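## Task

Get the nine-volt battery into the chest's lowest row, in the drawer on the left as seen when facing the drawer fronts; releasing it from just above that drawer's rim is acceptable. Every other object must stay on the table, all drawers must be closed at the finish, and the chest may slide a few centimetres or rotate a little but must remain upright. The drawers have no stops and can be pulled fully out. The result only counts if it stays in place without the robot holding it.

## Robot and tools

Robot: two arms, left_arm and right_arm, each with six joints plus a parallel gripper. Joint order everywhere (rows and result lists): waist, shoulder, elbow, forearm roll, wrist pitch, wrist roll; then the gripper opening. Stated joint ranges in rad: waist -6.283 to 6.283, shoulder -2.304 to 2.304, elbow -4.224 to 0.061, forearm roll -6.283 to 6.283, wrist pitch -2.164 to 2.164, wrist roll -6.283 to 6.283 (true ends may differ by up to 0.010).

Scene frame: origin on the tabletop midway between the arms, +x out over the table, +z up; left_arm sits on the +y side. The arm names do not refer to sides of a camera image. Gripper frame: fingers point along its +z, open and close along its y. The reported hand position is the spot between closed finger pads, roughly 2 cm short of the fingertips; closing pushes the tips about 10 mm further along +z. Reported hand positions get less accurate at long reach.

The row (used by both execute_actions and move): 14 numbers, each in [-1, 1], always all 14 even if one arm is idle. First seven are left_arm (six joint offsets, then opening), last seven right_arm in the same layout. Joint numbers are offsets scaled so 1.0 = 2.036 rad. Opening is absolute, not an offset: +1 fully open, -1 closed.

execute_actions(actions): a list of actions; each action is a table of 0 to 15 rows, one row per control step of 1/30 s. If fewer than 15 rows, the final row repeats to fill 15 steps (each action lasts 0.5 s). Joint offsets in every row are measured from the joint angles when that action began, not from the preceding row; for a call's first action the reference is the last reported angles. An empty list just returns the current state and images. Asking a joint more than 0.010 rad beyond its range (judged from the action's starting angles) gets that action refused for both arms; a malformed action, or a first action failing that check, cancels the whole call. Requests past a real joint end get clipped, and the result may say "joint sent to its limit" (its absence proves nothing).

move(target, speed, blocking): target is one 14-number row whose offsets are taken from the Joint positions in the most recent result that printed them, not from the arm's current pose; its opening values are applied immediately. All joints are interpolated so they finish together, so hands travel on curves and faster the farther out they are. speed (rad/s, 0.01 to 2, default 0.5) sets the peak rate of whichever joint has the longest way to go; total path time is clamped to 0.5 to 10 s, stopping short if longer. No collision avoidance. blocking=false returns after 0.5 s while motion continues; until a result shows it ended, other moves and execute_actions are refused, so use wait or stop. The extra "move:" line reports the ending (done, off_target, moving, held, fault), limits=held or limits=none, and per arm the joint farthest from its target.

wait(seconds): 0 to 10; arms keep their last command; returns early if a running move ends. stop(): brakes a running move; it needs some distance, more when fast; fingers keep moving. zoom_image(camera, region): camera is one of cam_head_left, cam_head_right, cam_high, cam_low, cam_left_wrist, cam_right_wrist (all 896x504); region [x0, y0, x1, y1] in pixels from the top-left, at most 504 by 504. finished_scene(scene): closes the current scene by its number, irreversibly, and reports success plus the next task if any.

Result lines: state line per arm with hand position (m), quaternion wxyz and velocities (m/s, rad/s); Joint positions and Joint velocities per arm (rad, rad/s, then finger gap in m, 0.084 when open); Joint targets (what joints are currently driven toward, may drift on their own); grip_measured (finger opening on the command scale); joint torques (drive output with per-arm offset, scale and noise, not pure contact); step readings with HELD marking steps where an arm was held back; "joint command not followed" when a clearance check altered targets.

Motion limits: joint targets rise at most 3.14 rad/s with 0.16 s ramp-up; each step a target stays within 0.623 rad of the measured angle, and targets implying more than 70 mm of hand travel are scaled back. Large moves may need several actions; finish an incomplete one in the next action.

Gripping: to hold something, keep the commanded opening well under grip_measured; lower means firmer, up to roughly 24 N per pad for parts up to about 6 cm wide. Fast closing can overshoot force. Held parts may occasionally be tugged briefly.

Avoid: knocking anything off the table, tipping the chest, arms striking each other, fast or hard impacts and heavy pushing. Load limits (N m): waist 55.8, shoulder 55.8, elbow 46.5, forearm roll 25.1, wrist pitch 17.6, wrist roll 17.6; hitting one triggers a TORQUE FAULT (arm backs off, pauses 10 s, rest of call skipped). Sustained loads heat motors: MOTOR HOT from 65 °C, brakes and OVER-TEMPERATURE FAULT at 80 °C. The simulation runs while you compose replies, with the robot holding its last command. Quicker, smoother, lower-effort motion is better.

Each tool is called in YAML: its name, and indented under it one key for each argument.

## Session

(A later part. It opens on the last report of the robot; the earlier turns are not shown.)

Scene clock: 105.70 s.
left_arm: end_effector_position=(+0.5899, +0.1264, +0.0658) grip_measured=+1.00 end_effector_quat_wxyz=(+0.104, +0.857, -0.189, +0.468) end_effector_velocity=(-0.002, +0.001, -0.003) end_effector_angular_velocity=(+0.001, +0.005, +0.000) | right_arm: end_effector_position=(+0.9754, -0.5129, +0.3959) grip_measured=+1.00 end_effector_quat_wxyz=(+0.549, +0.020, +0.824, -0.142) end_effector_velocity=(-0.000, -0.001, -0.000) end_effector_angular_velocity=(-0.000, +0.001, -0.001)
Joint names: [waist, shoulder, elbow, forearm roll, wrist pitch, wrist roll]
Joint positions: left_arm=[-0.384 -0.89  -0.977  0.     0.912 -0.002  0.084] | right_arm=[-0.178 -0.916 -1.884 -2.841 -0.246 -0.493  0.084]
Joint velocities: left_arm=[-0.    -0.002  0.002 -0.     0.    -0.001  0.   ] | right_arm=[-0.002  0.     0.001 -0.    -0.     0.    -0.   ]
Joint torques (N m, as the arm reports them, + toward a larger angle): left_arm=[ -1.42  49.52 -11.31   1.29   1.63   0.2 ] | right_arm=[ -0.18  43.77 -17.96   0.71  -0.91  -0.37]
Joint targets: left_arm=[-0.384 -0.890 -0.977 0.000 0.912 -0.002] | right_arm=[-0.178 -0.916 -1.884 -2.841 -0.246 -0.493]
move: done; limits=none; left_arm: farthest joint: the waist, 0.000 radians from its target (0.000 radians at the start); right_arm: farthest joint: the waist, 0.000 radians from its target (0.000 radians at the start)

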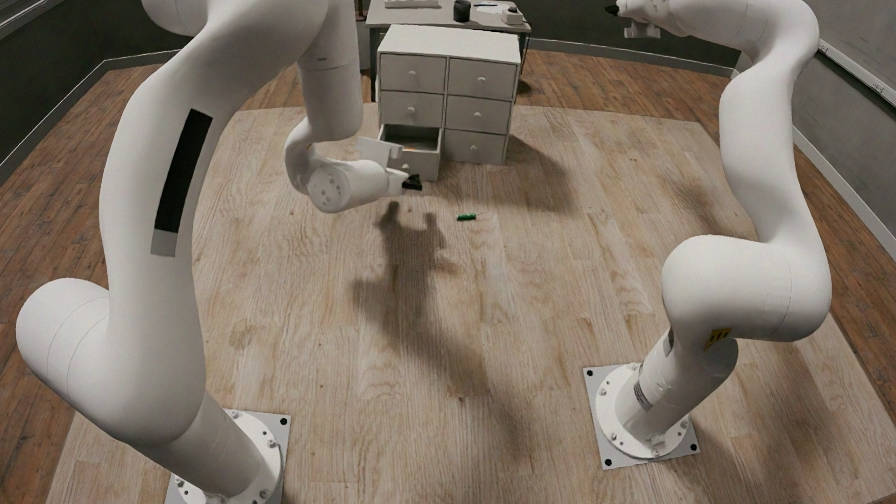

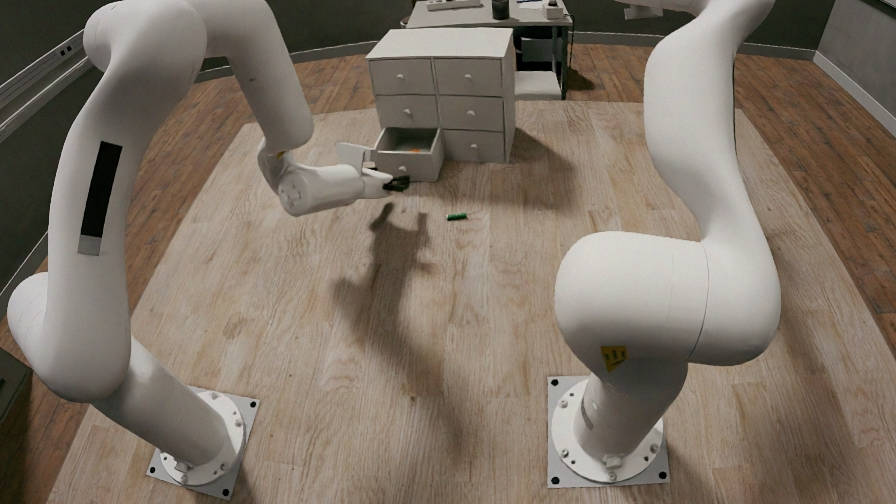

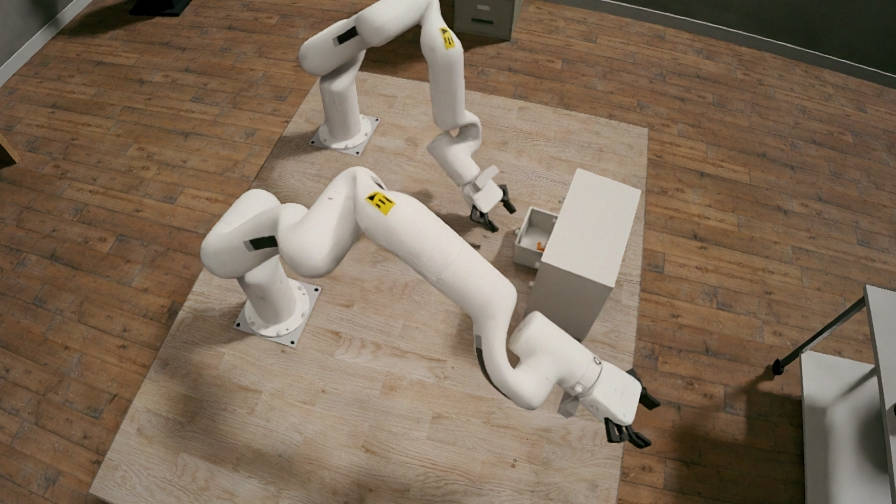

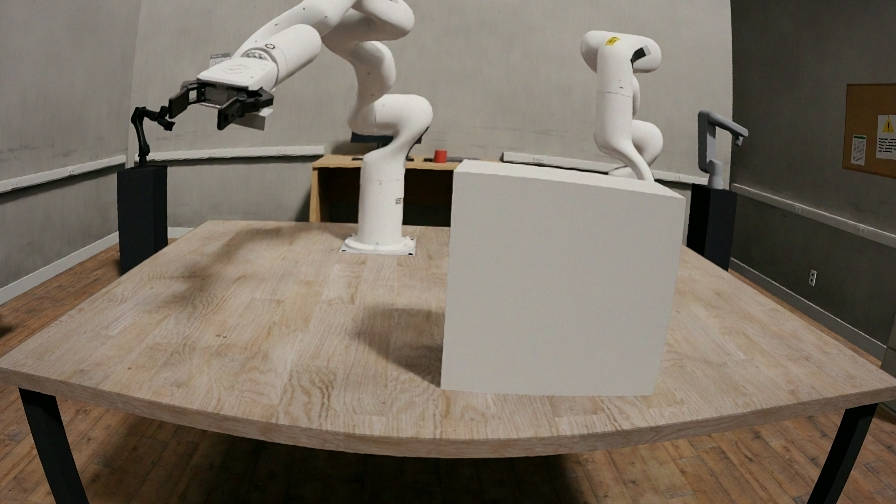

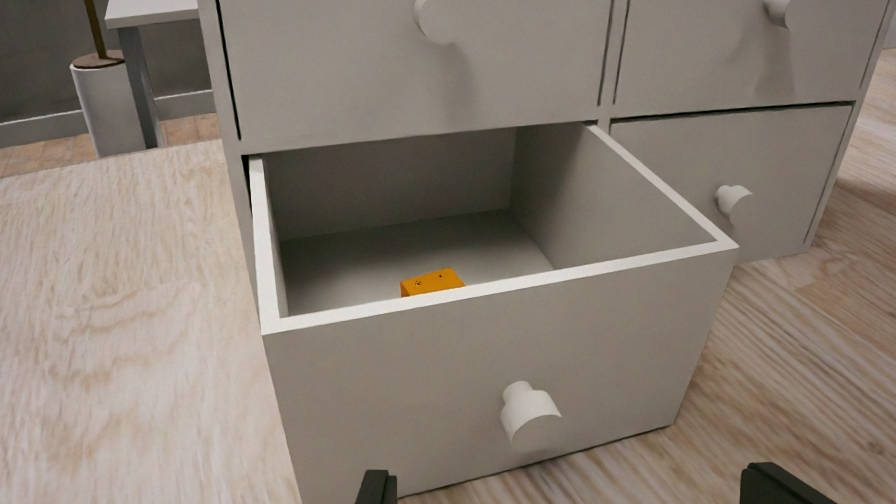

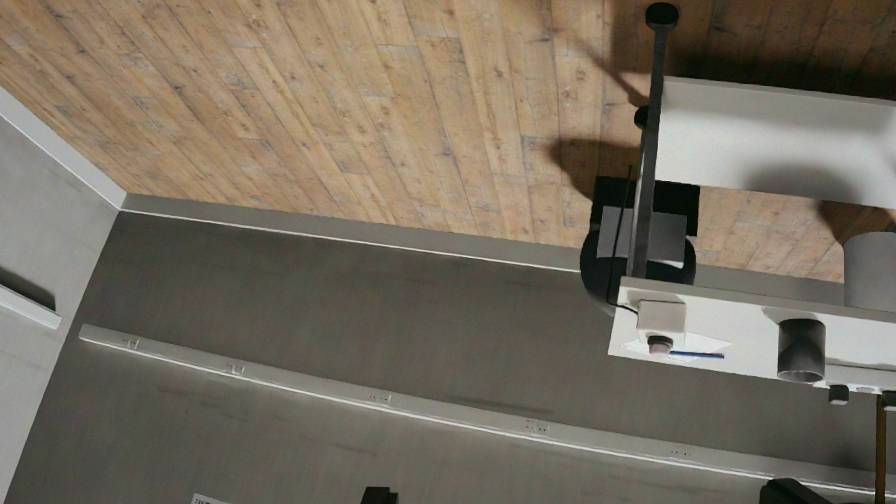

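Go to the pulled-open pose, then push.

move:
  target: [0,-0.0295,-0.059,0,-0.0295,0,1,0,0,0,0,0,0,1]
  speed: 0.15

move:
  target: [0.020,-0.065,-0.152,0,-0.087,0,1,0,0,0,0,0,0,1]
  speed: 0.12

move:
  target: [0,-0.005,-0.011,0,-0.006,0,1,0,0,0,0,0,0,1]
  speed: 0.03

Scene clock: 112.60 s.
left_arm: end_effector_position=(+0.6247, +0.1102, +0.0591) grip_measured=+1.00 end_effector_quat_wxyz=(+0.104, +0.857, -0.189, +0.468) end_effector_velocity=(+0.000, -0.001, +0.000) end_effector_angular_velocity=(-0.000, -0.000, -0.001) | right_arm: end_effector_position=(+0.9754, -0.5129, +0.3959) grip_measured=+1.00 end_effector_quat_wxyz=(+0.549, +0.020, +0.824, -0.142) end_effector_velocity=(+0.000, +0.001, -0.001) end_effector_angular_velocity=(+0.000, +0.001, +0.001)
Joint names: [waist, shoulder, elbow, forearm roll, wrist pitch, wrist roll]
Joint positions: left_arm=[-0.384 -0.95  -1.097  0.     0.852 -0.002  0.084] | right_arm=[-0.178 -0.916 -1.884 -2.841 -0.246 -0.493  0.084]
Joint velocities: left_arm=[-0.001  0.    -0.    -0.    -0.    -0.     0.   ] | right_arm=[ 0.001 -0.     0.001  0.    -0.    -0.    -0.   ]
Joint torques (N m, as the arm reports them, + toward a larger angle): left_arm=[  2.02  55.18 -11.25   1.11   1.64   0.27] | right_arm=[ -1.72  46.47 -19.6    0.15  -0.91  -0.31]
Joint targets: left_arm=[-0.384 -0.950 -1.097 0.000 0.852 -0.002] | right_arm=[-0.178 -0.916 -1.884 -2.841 -0.246 -0.493]
move: done; limits=none; left_arm: farthest joint: the waist, 0.000 radians from its target (0.000 radians at the start); right_arm: farthest joint: the waist, 0.000 radians from its target (0.000 radians at the start)

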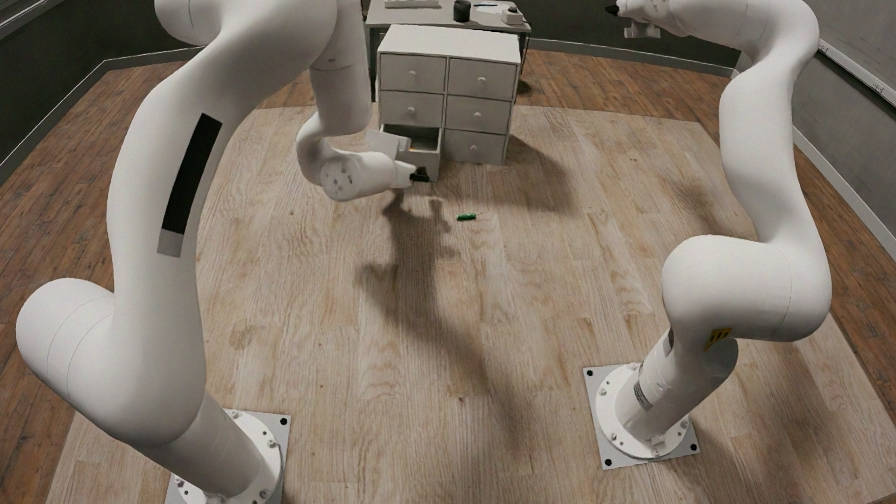

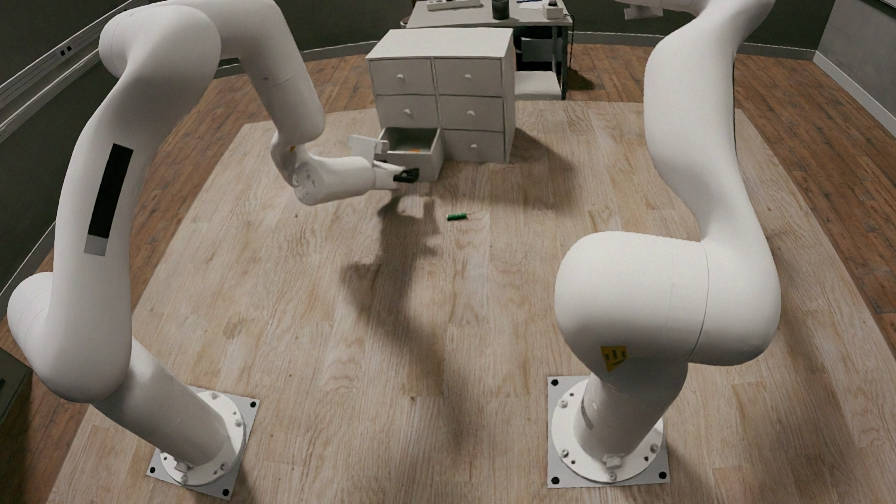

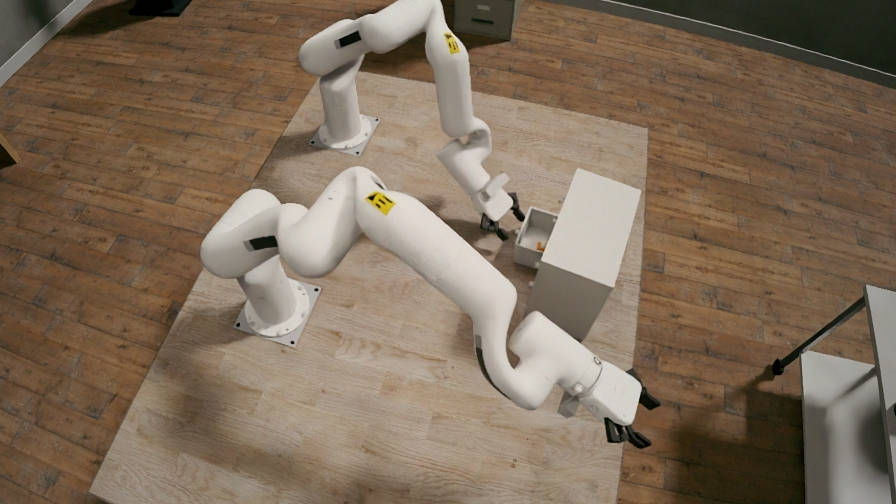

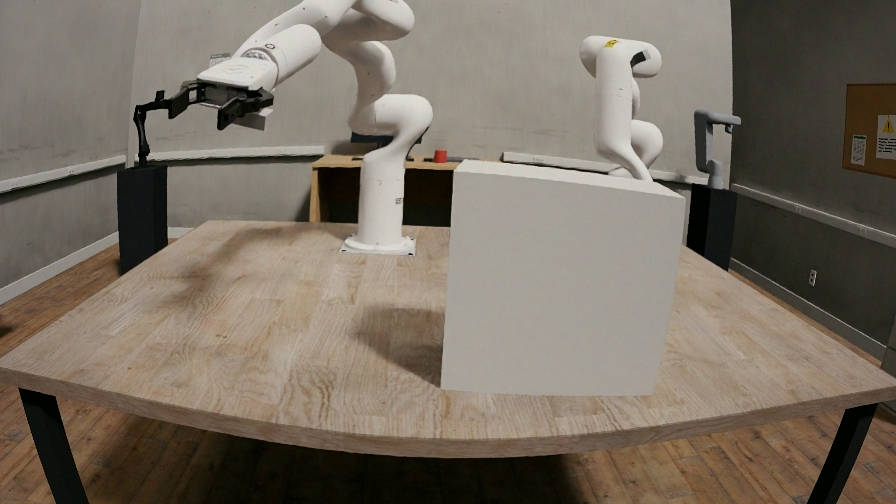

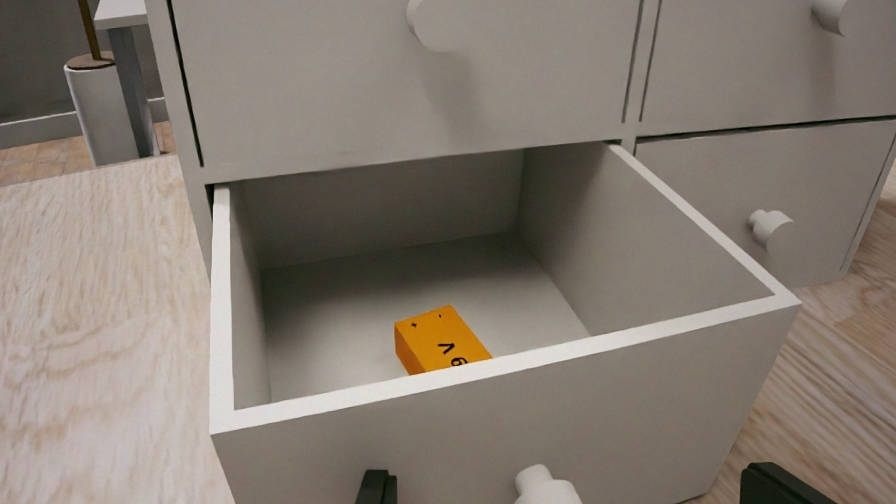

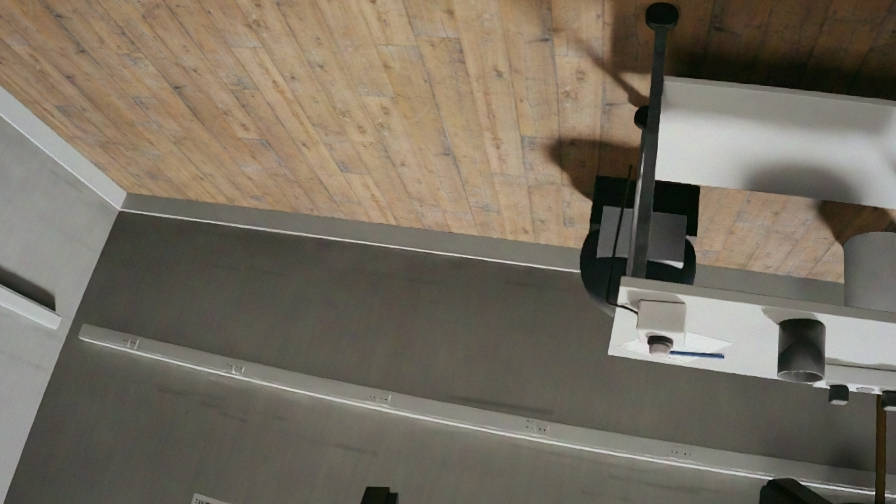

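Scene clock: 115.53 s.
left_arm: end_effector_position=(+0.7237, +0.1012, +0.0586) grip_measured=+1.00 end_effector_quat_wxyz=(+0.095, +0.861, -0.172, +0.470) end_effector_velocity=(+0.000, -0.000, +0.001) end_effector_angular_velocity=(-0.001, -0.000, +0.000) | right_arm: end_effector_position=(+0.9754, -0.5129, +0.3959) grip_measured=+1.00 end_effector_quat_wxyz=(+0.549, +0.020, +0.824, -0.142) end_effector_velocity=(-0.000, -0.002, +0.000) end_effector_angular_velocity=(-0.001, -0.001, -0.002)
Joint names: [waist, shoulder, elbow, forearm roll, wrist pitch, wrist roll]
Joint positions: left_arm=[-0.343 -1.082 -1.406  0.     0.675 -0.002  0.084] | right_arm=[-0.178 -0.916 -1.884 -2.841 -0.246 -0.493  0.084]
Joint velocities: left_arm=[-0.     0.001 -0.     0.    -0.    -0.001  0.   ] | right_arm=[-0.002  0.    -0.    -0.001 -0.    -0.     0.   ]
Joint torques (N m, as the arm reports them, + toward a larger angle): left_arm=[ -0.09  59.68 -13.01   2.4    1.43   0.09] | right_arm=[ -0.77  43.59 -19.42  -0.2   -0.96  -0.4 ]
Joint targets: left_arm=[-0.343 -1.082 -1.406 0.000 0.675 -0.002] | right_arm=[-0.178 -0.916 -1.884 -2.841 -0.246 -0.493]
move: done; limits=none; left_arm: farthest joint: the waist, 0.000 radians from its target (0.041 radians at the start); right_arm: farthest joint: the waist, 0.000 radians from its target (0.000 radians at the start)

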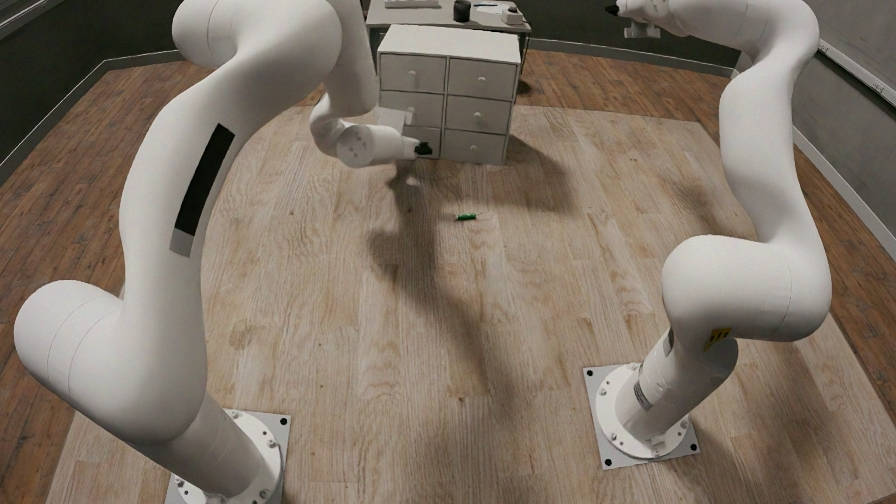

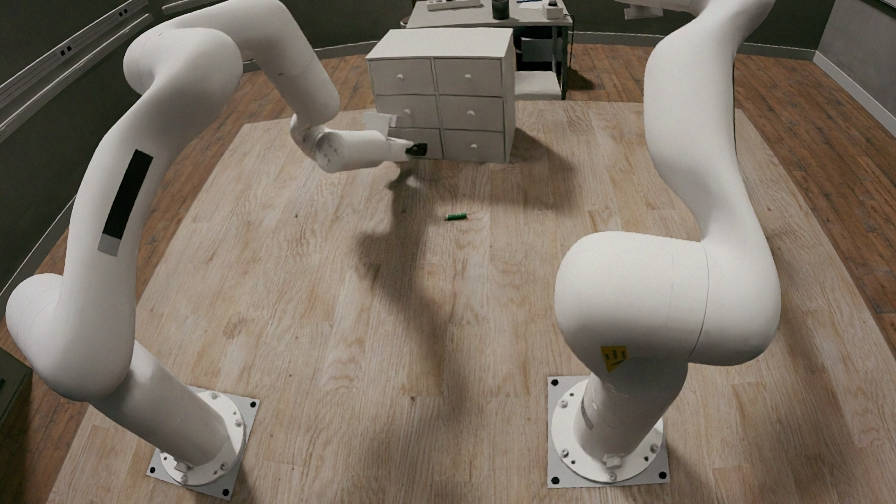

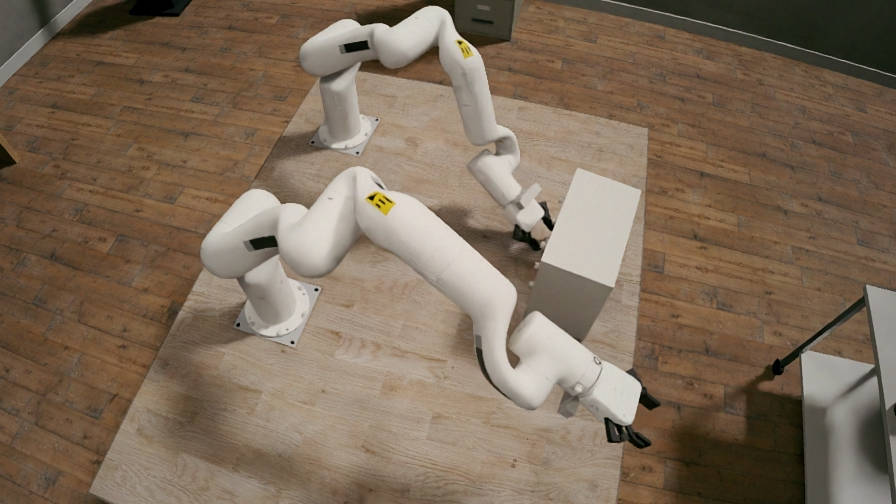

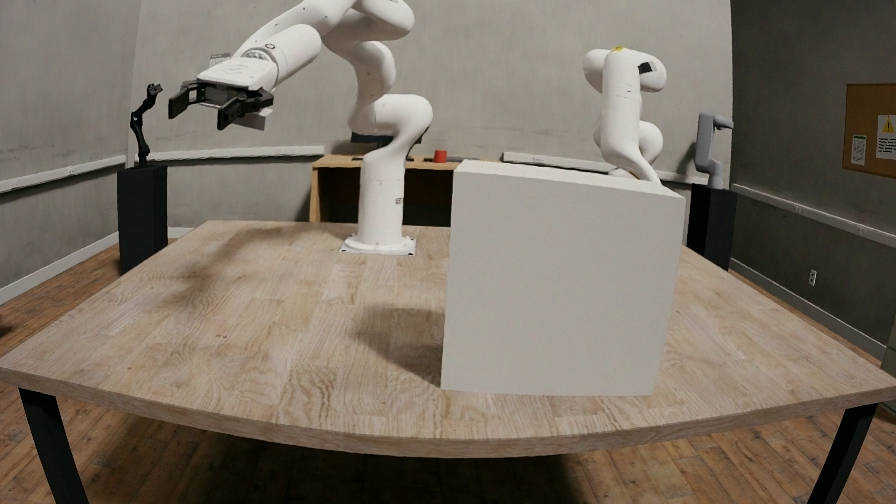

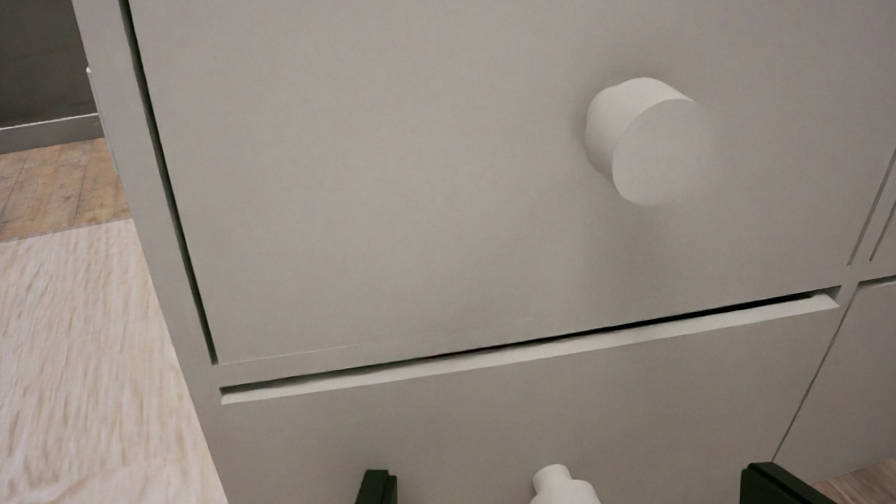

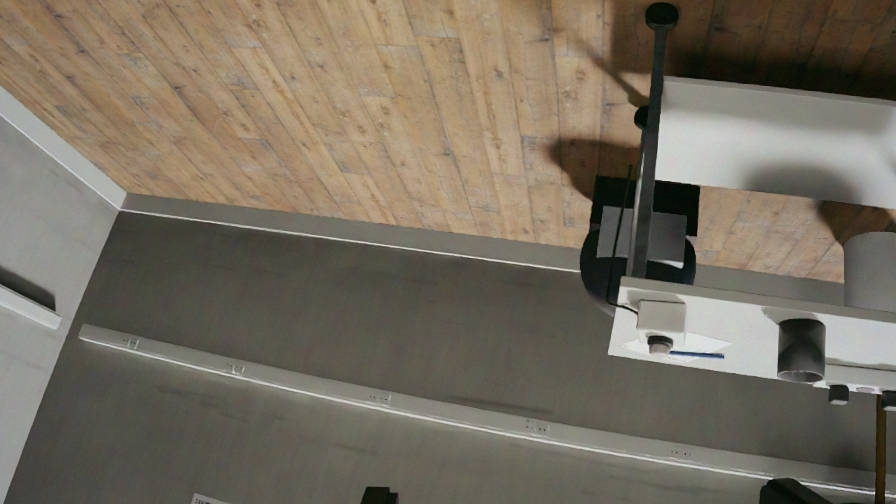

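Scene clock: 116.53 s.
left_arm: end_effector_position=(+0.7292, +0.0989, +0.0582) grip_measured=+1.00 end_effector_quat_wxyz=(+0.094, +0.861, -0.172, +0.469) end_effector_velocity=(+0.001, -0.000, +0.001) end_effector_angular_velocity=(+0.000, -0.003, -0.001) | right_arm: end_effector_position=(+0.9754, -0.5129, +0.3959) grip_measured=+1.00 end_effector_quat_wxyz=(+0.549, +0.020, +0.824, -0.142) end_effector_velocity=(-0.000, -0.001, +0.000) end_effector_angular_velocity=(-0.000, -0.000, -0.001)
Joint names: [waist, shoulder, elbow, forearm roll, wrist pitch, wrist roll]
Joint positions: left_arm=[-0.343 -1.093 -1.428  0.     0.662 -0.002  0.084] | right_arm=[-0.178 -0.916 -1.884 -2.841 -0.246 -0.493  0.084]
Joint velocities: left_arm=[ 0.     0.    -0.001 -0.     0.001  0.002  0.   ] | right_arm=[-0.001  0.    -0.    -0.    -0.     0.     0.   ]
Joint torques (N m, as the arm reports them, + toward a larger angle): left_arm=[  2.94  62.08 -16.86   1.7    2.23   0.12] | right_arm=[  1.28  45.08 -18.73  -0.3   -0.9   -0.21]
Joint targets: left_arm=[-0.343 -1.092 -1.429 0.000 0.663 -0.002] | right_arm=[-0.178 -0.916 -1.884 -2.841 -0.246 -0.493]
move: done; limits=none; left_arm: farthest joint: the waist, 0.000 radians from its target (0.000 radians at the start); right_arm: farthest joint: the waist, 0.000 radians from its target (0.000 radians at the start)

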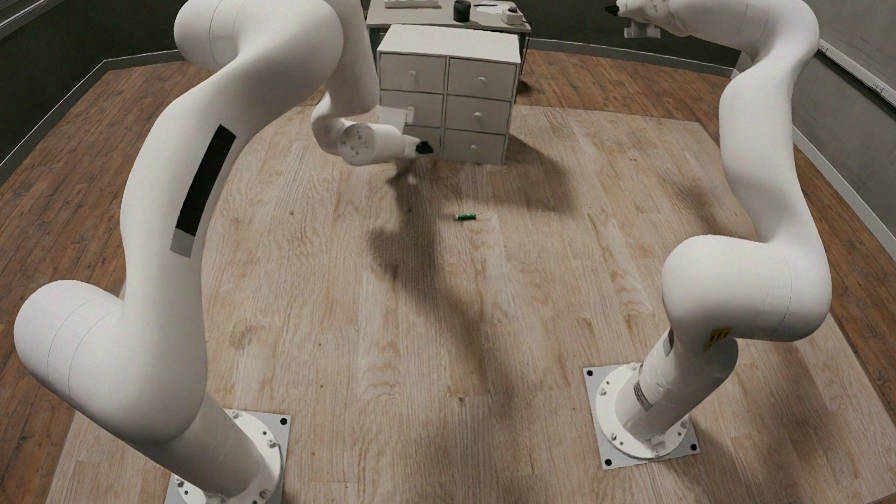

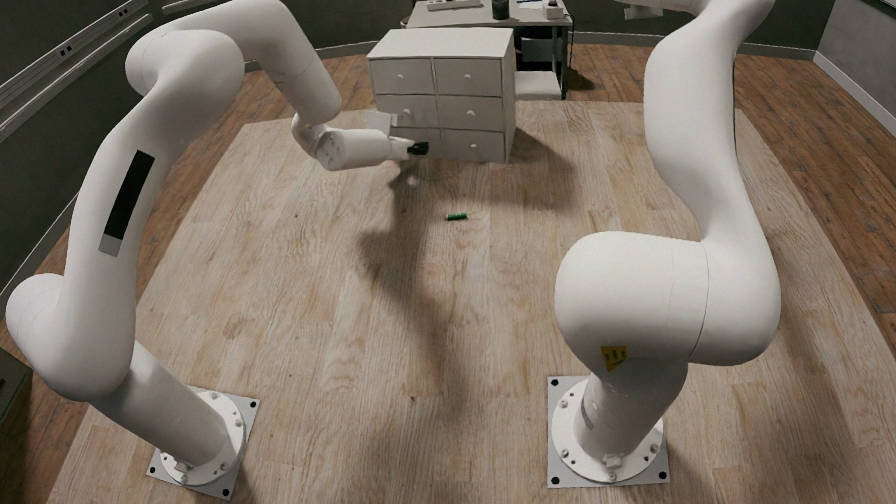

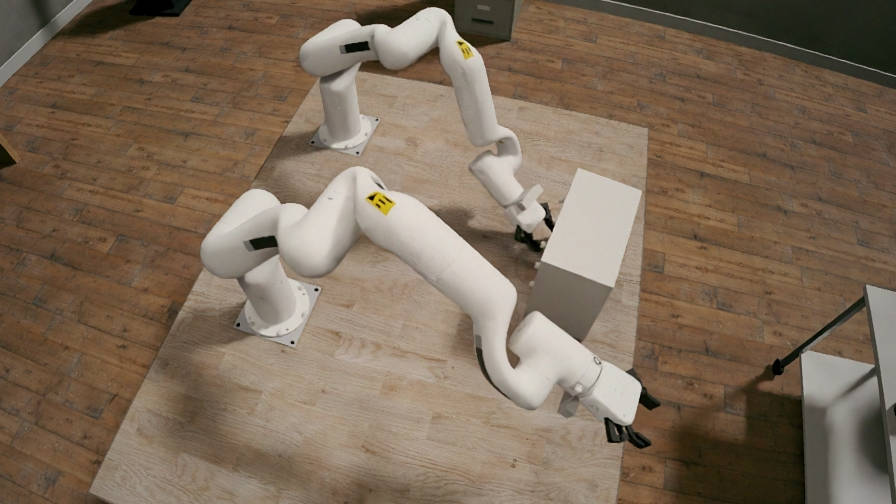

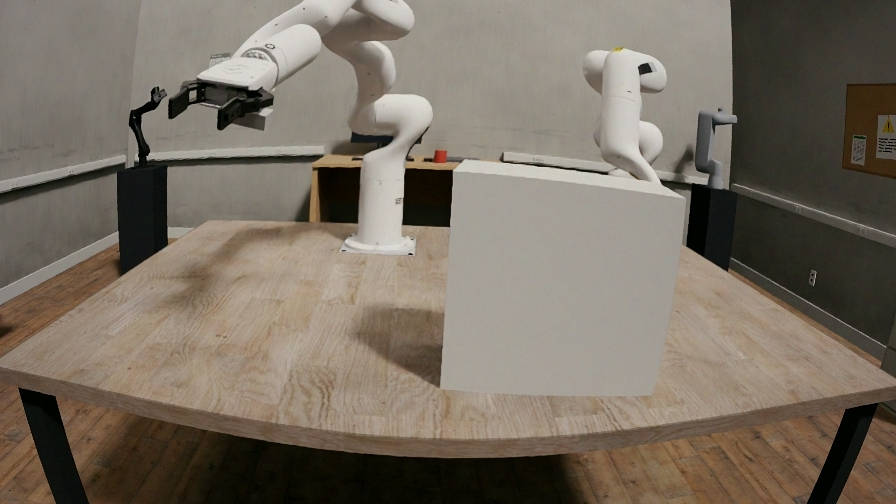

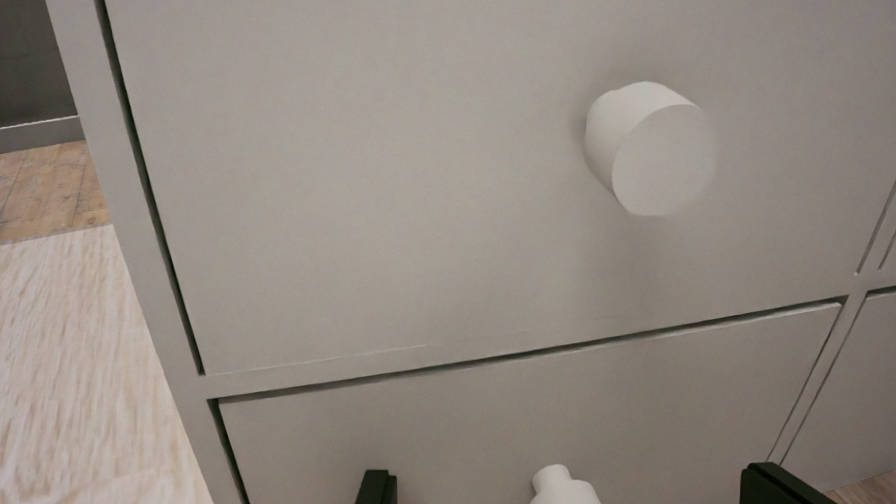

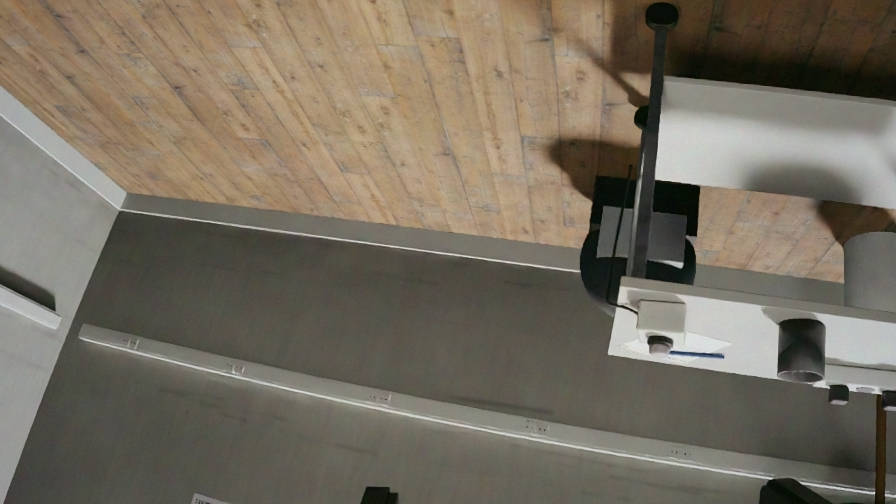

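Flush.

move:
  target: [0,0.03,0.06,0,0.033,0,1,0,0,0,0,0,0,1]
  speed: 0.4

finished_scene:
  scene: 2

Scene clock: 119.63 s.
left_arm: end_effector_position=(+0.6990, +0.1115, +0.0637) grip_measured=+1.00 end_effector_quat_wxyz=(+0.095, +0.860, -0.171, +0.472) end_effector_velocity=(-0.000, +0.000, +0.000) end_effector_angular_velocity=(+0.001, -0.000, +0.000) | right_arm: end_effector_position=(+0.9754, -0.5129, +0.3959) grip_measured=+1.00 end_effector_quat_wxyz=(+0.549, +0.020, +0.824, -0.142) end_effector_velocity=(-0.000, -0.000, -0.000) end_effector_angular_velocity=(-0.000, +0.000, -0.000)
Joint names: [waist, shoulder, elbow, forearm roll, wrist pitch, wrist roll]
Joint positions: left_arm=[-0.343 -1.032 -1.306  0.     0.729 -0.002  0.084] | right_arm=[-0.178 -0.916 -1.884 -2.841 -0.246 -0.493  0.084]
Joint velocities: left_arm=[ 0.     0.     0.001 -0.001 -0.     0.001 -0.   ] | right_arm=[-0. -0. -0. -0.  0. -0. -0.]
Joint torques (N m, as the arm reports them, + toward a larger angle): left_arm=[  1.84  60.35 -11.55   0.95   1.4    0.13] | right_arm=[ -0.21  44.91 -17.91  -0.48  -0.99  -0.36]
Joint targets: left_arm=[-0.343 -1.031 -1.306 0.000 0.729 -0.002] | right_arm=[-0.178 -0.916 -1.884 -2.841 -0.246 -0.493]
move: done; limits=none; left_arm: farthest joint: the elbow, 0.001 radians from its target (0.123 radians at the start); right_arm: farthest joint: the waist, 0.000 radians from its target (0.000 radians at the start)

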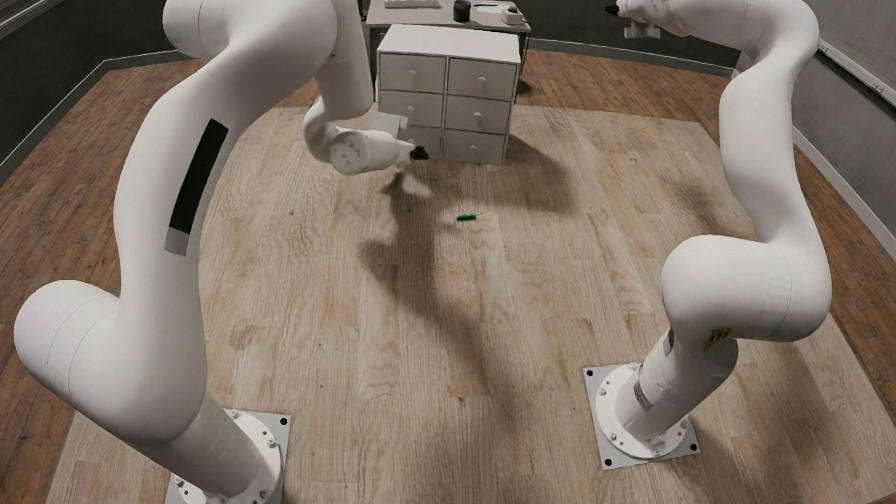

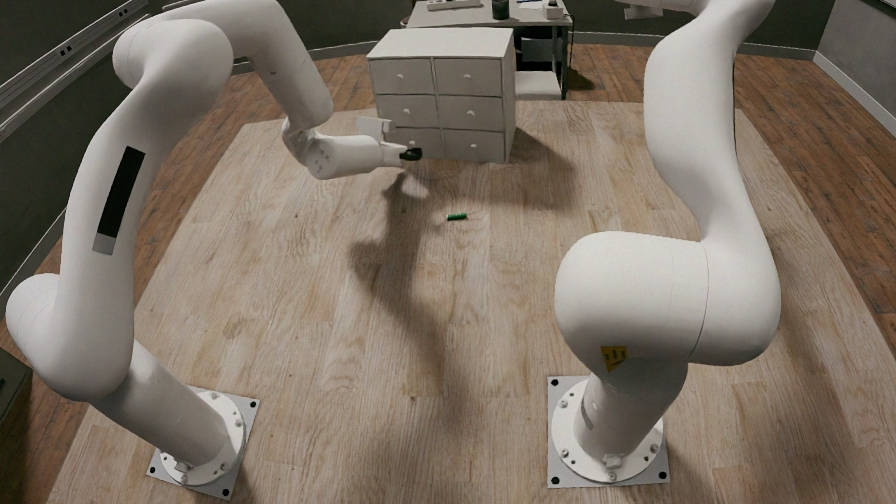

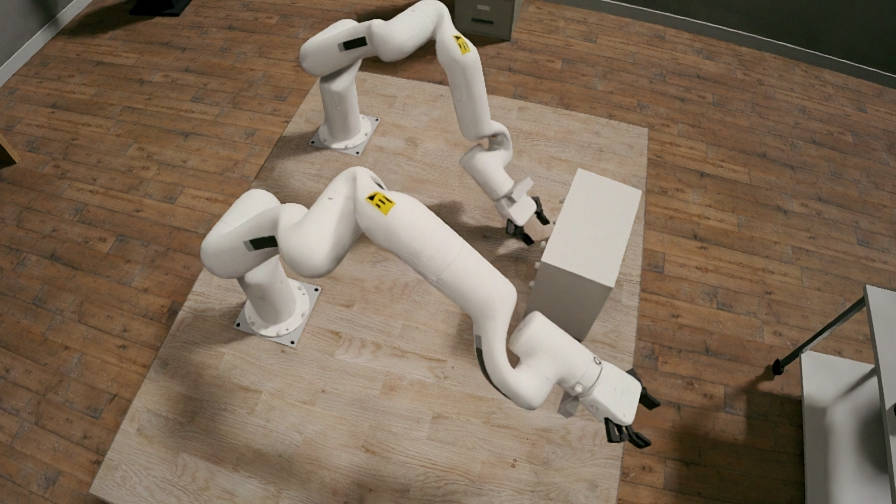

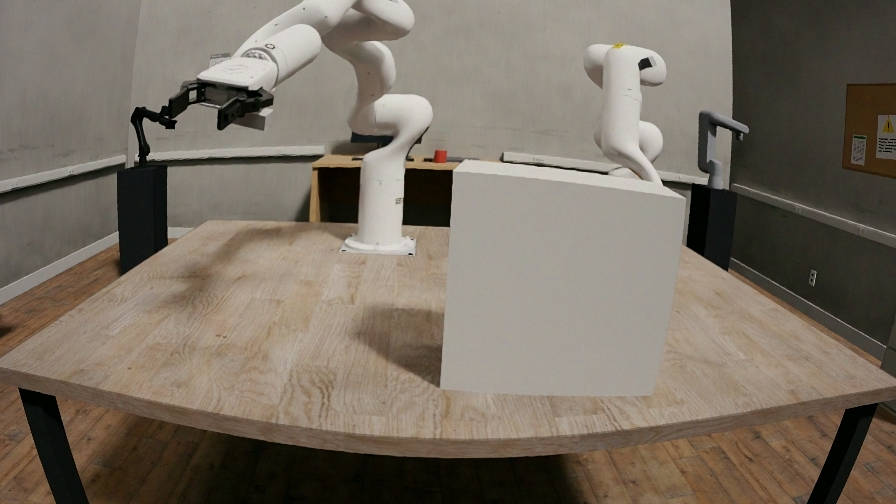

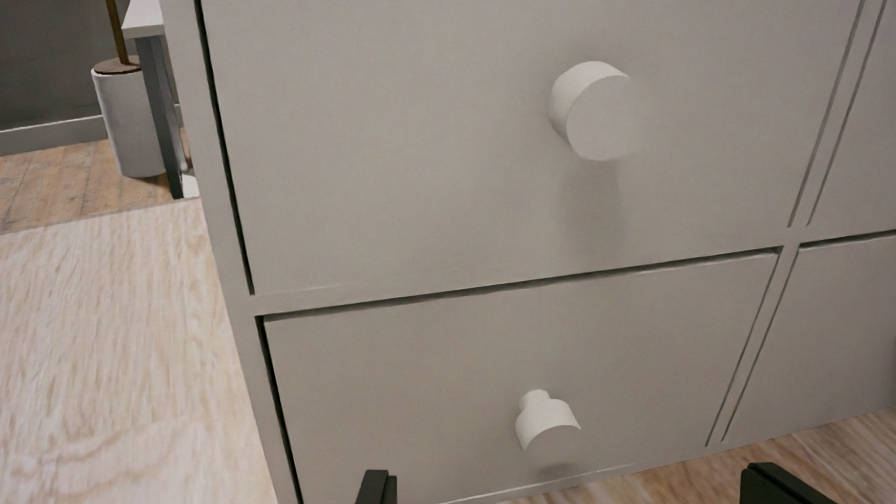

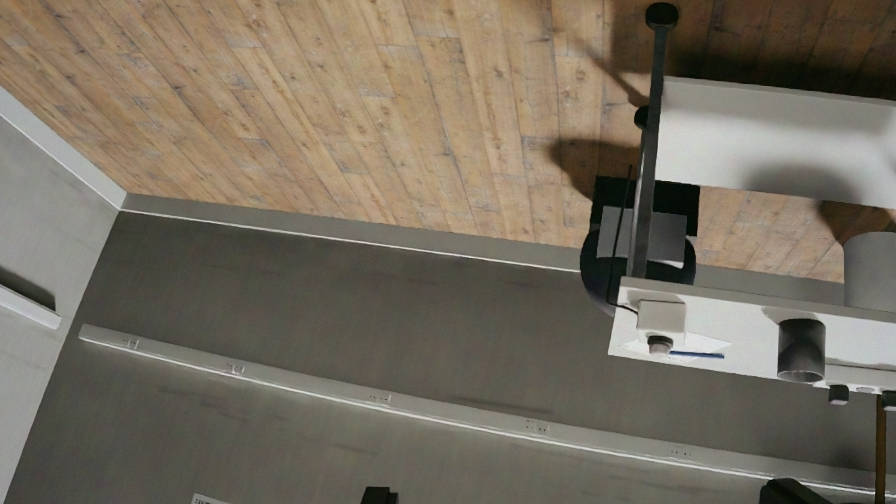

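The scene is finished: the task was done.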